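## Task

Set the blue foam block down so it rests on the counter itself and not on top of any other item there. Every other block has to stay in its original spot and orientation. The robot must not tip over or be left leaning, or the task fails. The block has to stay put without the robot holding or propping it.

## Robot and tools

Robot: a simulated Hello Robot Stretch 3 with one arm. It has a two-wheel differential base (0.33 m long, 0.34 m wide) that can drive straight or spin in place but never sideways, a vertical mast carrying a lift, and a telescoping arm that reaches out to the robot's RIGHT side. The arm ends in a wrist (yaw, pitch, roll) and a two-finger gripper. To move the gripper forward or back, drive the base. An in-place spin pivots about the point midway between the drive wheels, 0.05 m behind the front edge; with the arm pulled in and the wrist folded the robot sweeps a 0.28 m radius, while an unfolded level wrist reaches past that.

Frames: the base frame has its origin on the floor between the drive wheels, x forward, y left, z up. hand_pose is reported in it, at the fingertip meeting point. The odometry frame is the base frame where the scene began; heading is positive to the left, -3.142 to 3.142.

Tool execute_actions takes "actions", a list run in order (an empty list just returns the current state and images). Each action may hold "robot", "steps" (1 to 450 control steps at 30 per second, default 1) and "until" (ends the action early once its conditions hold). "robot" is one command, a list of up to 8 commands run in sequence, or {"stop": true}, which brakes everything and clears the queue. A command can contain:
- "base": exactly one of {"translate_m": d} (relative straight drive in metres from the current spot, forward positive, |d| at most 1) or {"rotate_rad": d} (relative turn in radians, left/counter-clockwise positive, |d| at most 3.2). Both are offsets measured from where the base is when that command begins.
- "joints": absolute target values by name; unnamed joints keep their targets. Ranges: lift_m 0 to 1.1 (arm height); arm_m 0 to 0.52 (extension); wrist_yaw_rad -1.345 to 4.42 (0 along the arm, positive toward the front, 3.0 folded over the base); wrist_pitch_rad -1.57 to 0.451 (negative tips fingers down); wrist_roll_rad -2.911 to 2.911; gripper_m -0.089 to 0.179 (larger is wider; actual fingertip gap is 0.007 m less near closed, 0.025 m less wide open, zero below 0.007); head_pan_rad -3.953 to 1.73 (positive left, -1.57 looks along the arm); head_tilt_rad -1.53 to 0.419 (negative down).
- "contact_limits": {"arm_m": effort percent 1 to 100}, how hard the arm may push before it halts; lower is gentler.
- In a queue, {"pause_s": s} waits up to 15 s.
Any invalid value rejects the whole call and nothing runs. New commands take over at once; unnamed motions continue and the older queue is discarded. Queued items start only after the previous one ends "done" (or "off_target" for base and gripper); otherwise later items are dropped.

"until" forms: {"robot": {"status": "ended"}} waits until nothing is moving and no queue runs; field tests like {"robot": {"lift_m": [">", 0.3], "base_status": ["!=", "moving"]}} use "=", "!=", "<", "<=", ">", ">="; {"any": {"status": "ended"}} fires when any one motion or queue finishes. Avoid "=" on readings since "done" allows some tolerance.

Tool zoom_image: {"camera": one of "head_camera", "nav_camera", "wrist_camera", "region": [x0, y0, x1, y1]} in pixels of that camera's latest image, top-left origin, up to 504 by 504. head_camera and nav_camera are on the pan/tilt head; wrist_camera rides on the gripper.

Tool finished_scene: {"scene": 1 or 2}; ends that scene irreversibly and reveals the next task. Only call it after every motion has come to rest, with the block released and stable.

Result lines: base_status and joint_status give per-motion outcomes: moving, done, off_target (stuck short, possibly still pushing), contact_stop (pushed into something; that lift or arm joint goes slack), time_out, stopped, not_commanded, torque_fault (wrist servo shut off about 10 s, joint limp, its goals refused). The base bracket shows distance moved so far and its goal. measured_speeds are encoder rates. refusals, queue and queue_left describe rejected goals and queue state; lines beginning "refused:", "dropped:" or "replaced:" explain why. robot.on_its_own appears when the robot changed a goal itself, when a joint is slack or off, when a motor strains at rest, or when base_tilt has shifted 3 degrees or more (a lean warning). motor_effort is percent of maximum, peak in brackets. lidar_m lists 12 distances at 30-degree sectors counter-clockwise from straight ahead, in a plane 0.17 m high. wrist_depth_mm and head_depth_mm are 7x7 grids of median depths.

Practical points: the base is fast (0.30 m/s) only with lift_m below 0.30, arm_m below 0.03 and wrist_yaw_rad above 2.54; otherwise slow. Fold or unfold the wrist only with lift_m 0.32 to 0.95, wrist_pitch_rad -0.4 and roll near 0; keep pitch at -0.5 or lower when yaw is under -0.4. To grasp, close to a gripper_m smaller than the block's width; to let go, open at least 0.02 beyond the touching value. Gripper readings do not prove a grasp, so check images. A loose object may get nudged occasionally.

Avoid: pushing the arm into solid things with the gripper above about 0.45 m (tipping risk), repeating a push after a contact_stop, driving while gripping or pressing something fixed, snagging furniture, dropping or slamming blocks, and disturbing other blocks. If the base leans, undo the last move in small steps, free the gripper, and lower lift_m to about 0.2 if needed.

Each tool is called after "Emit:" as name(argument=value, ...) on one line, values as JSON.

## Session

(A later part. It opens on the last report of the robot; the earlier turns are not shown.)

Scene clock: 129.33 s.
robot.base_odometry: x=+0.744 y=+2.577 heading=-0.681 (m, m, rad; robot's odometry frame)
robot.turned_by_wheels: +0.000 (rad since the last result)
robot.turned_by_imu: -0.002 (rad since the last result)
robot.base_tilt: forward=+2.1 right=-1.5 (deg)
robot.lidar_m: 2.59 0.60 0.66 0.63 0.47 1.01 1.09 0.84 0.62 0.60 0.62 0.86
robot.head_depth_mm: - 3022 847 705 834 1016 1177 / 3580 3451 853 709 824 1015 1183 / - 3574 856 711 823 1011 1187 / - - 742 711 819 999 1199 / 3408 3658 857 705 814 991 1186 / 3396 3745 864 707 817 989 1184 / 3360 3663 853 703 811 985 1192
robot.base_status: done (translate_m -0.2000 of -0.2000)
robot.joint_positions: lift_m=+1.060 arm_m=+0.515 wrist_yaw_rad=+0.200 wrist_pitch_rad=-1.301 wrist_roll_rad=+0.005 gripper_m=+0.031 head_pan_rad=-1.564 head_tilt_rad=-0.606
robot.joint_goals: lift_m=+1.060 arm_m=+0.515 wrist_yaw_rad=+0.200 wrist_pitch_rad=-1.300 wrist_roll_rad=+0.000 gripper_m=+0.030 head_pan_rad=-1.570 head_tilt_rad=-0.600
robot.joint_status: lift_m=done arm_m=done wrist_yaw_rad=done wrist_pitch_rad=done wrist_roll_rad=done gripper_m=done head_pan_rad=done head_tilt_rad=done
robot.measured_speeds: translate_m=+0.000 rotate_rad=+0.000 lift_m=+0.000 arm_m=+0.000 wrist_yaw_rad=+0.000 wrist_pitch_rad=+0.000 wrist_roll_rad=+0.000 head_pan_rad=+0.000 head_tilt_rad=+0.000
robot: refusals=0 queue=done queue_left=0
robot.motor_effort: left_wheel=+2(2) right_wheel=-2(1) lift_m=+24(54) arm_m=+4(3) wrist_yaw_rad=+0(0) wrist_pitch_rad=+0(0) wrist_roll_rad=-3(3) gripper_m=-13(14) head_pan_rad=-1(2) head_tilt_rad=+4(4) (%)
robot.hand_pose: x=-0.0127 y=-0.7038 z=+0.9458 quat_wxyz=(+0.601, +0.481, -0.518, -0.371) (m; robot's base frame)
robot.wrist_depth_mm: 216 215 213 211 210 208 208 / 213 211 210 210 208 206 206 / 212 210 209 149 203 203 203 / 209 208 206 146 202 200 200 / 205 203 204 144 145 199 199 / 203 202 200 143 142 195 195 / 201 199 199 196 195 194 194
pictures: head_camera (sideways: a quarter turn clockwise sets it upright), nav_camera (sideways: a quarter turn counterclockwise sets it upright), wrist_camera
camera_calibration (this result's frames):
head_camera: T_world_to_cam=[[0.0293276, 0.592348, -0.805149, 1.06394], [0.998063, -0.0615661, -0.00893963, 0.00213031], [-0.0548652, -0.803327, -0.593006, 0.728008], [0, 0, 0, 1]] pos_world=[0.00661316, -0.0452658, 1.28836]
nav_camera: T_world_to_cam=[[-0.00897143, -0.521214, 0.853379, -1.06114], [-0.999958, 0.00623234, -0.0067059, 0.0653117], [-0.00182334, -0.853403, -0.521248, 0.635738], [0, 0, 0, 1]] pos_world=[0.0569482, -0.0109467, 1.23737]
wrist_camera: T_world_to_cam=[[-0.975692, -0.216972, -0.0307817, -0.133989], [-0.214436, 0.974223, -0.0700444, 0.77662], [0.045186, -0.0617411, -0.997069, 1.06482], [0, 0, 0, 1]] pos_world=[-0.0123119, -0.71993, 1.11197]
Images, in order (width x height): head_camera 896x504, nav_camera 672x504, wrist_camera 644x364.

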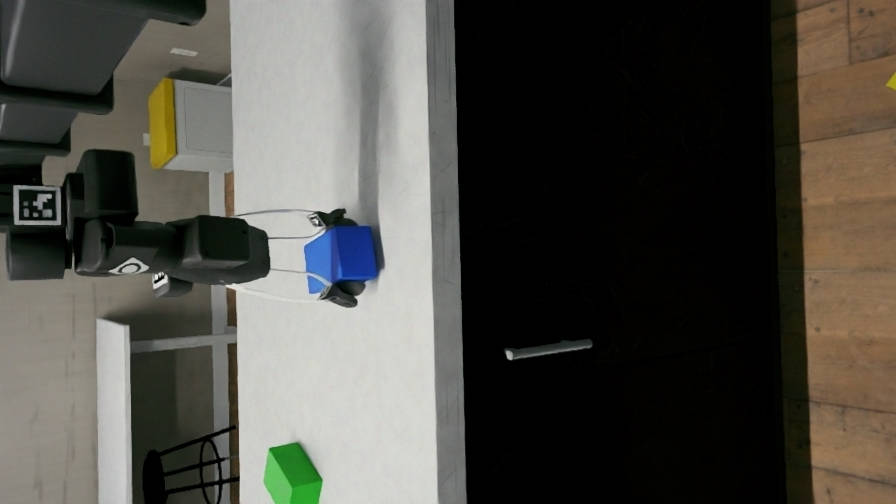

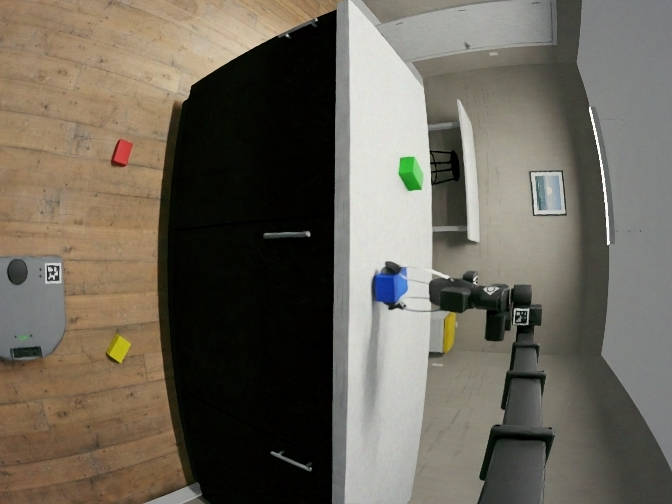

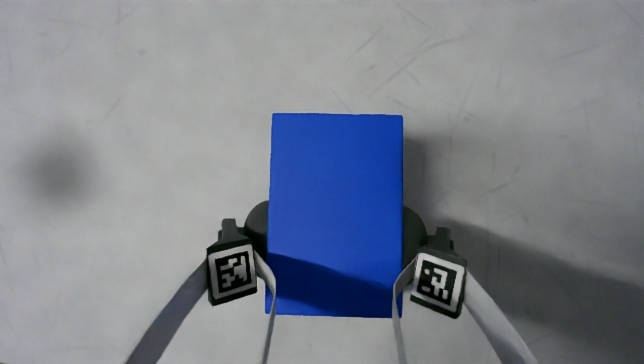

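Same as before.

Emit:
execute_actions(actions=[{"robot":[{"joints":{"lift_m":1.051}},{"joints":{"gripper_m":0.13}},{"pause_s":0.4},{"joints":{"lift_m":1.1}},{"joints":{"arm_m":0.25,"head_tilt_rad":-0.45,"head_pan_rad":-1.35}}],"steps":450,"until":{"robot":{"status":"ended"}}}])

Scene clock: 145.63 s.
robot.base_odometry: x=+0.744 y=+2.577 heading=-0.681 (m, m, rad; robot's odometry frame)
robot.turned_by_wheels: +0.000 (rad since the last result)
robot.turned_by_imu: -0.003 (rad since the last result)
robot.base_tilt: forward=+2.0 right=-1.5 (deg)
robot.lidar_m: 2.58 0.60 0.66 0.63 0.47 1.00 1.09 0.83 0.62 0.60 0.62 0.86
robot.head_depth_mm: 3276 - 3340 754 677 758 871 / 3317 3618 - 707 686 778 892 / 3382 3665 3932 801 708 804 928 / 3390 3735 - 806 728 827 963 / 3503 3774 3546 814 742 852 999 / 3616 3873 3770 814 765 878 1030 / 3624 - - 818 787 907 1071
robot.base_status: done (translate_m -0.2000 of -0.2000)
robot.joint_positions: lift_m=+1.100 arm_m=+0.250 wrist_yaw_rad=+0.200 wrist_pitch_rad=-1.301 wrist_roll_rad=+0.005 gripper_m=+0.130 head_pan_rad=-1.357 head_tilt_rad=-0.458
robot.joint_goals: lift_m=+1.100 arm_m=+0.250 wrist_yaw_rad=+0.200 wrist_pitch_rad=-1.300 wrist_roll_rad=+0.000 gripper_m=+0.130 head_pan_rad=-1.350 head_tilt_rad=-0.450
robot.joint_status: lift_m=done arm_m=done wrist_yaw_rad=done wrist_pitch_rad=done wrist_roll_rad=done gripper_m=done head_pan_rad=done head_tilt_rad=done
robot.measured_speeds: translate_m=+0.000 rotate_rad=+0.000 lift_m=+0.000 arm_m=+0.000 wrist_yaw_rad=+0.000 wrist_pitch_rad=+0.000 wrist_roll_rad=+0.000 head_pan_rad=+0.000 head_tilt_rad=+0.000
robot: refusals=0 queue=done queue_left=0
robot.motor_effort: left_wheel=+2(2) right_wheel=-2(2) lift_m=+54(56) arm_m=-3(4) wrist_yaw_rad=+0(0) wrist_pitch_rad=+0(0) wrist_roll_rad=-3(3) gripper_m=+0(81) head_pan_rad=+3(19) head_tilt_rad=+4(27) (%)
robot.hand_pose: x=-0.0127 y=-0.4395 z=+0.9848 quat_wxyz=(+0.602, +0.481, -0.518, -0.371) (m; robot's base frame)
robot.wrist_depth_mm: 445 377 272 253 251 249 249 / - 615 477 394 283 251 246 / - - 941 664 512 416 349 / - - - - - 716 536 / - - - - - - - / - - - - - - - / - - - - - - -
pictures: head_camera (sideways: a quarter turn clockwise sets it upright), nav_camera (sideways: a quarter turn counterclockwise sets it upright), wrist_camera
camera_calibration (this result's frames):
head_camera: T_world_to_cam=[[-0.0662819, 0.463239, -0.883751, 1.16702], [0.989564, 0.144088, 0.00130928, -0.01116], [0.127945, -0.874442, -0.467955, 0.564192], [0, 0, 0, 1]] pos_world=[0.0162107, -0.0456489, 1.29539]
nav_camera: T_world_to_cam=[[0.0702543, -0.383242, 0.920972, -1.14979], [-0.979697, -0.200297, -0.00861541, 0.0676756], [0.18777, -0.901669, -0.389533, 0.463191], [0, 0, 0, 1]] pos_world=[0.0601059, -0.00944898, 1.23994]
wrist_camera: T_world_to_cam=[[-0.97557, -0.217545, -0.0306205, -0.0758574], [-0.215019, 0.974096, -0.0700244, 0.521807], [0.0450607, -0.0617297, -0.997075, 1.12005], [0, 0, 0, 1]] pos_world=[-0.0122763, -0.455652, 1.15099]
Images, in order (width x height): head_camera 896x504, nav_camera 672x504, wrist_camera 644x364.

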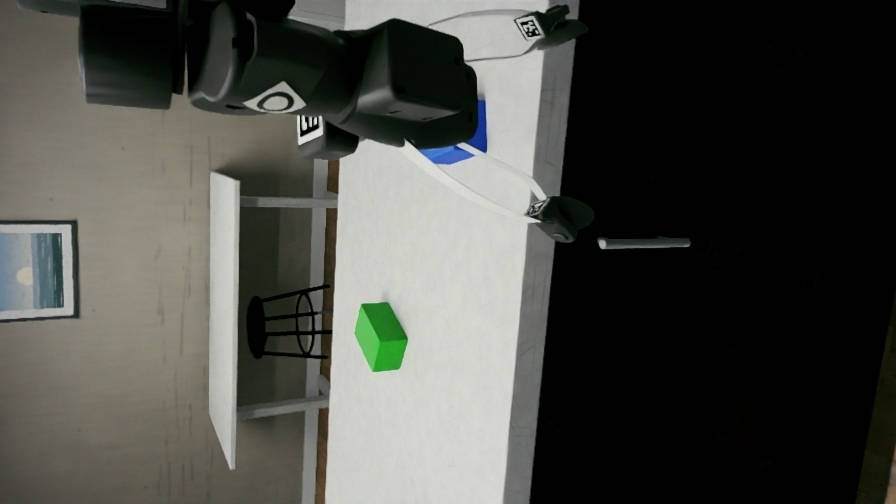

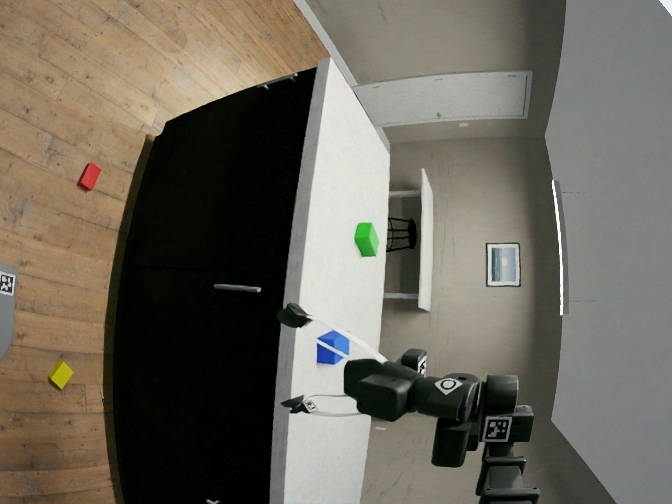

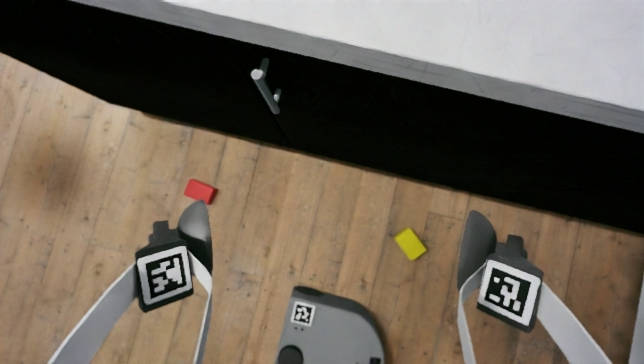

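Emit:
finished_scene(scene=2)

The scene is finished: the task was done.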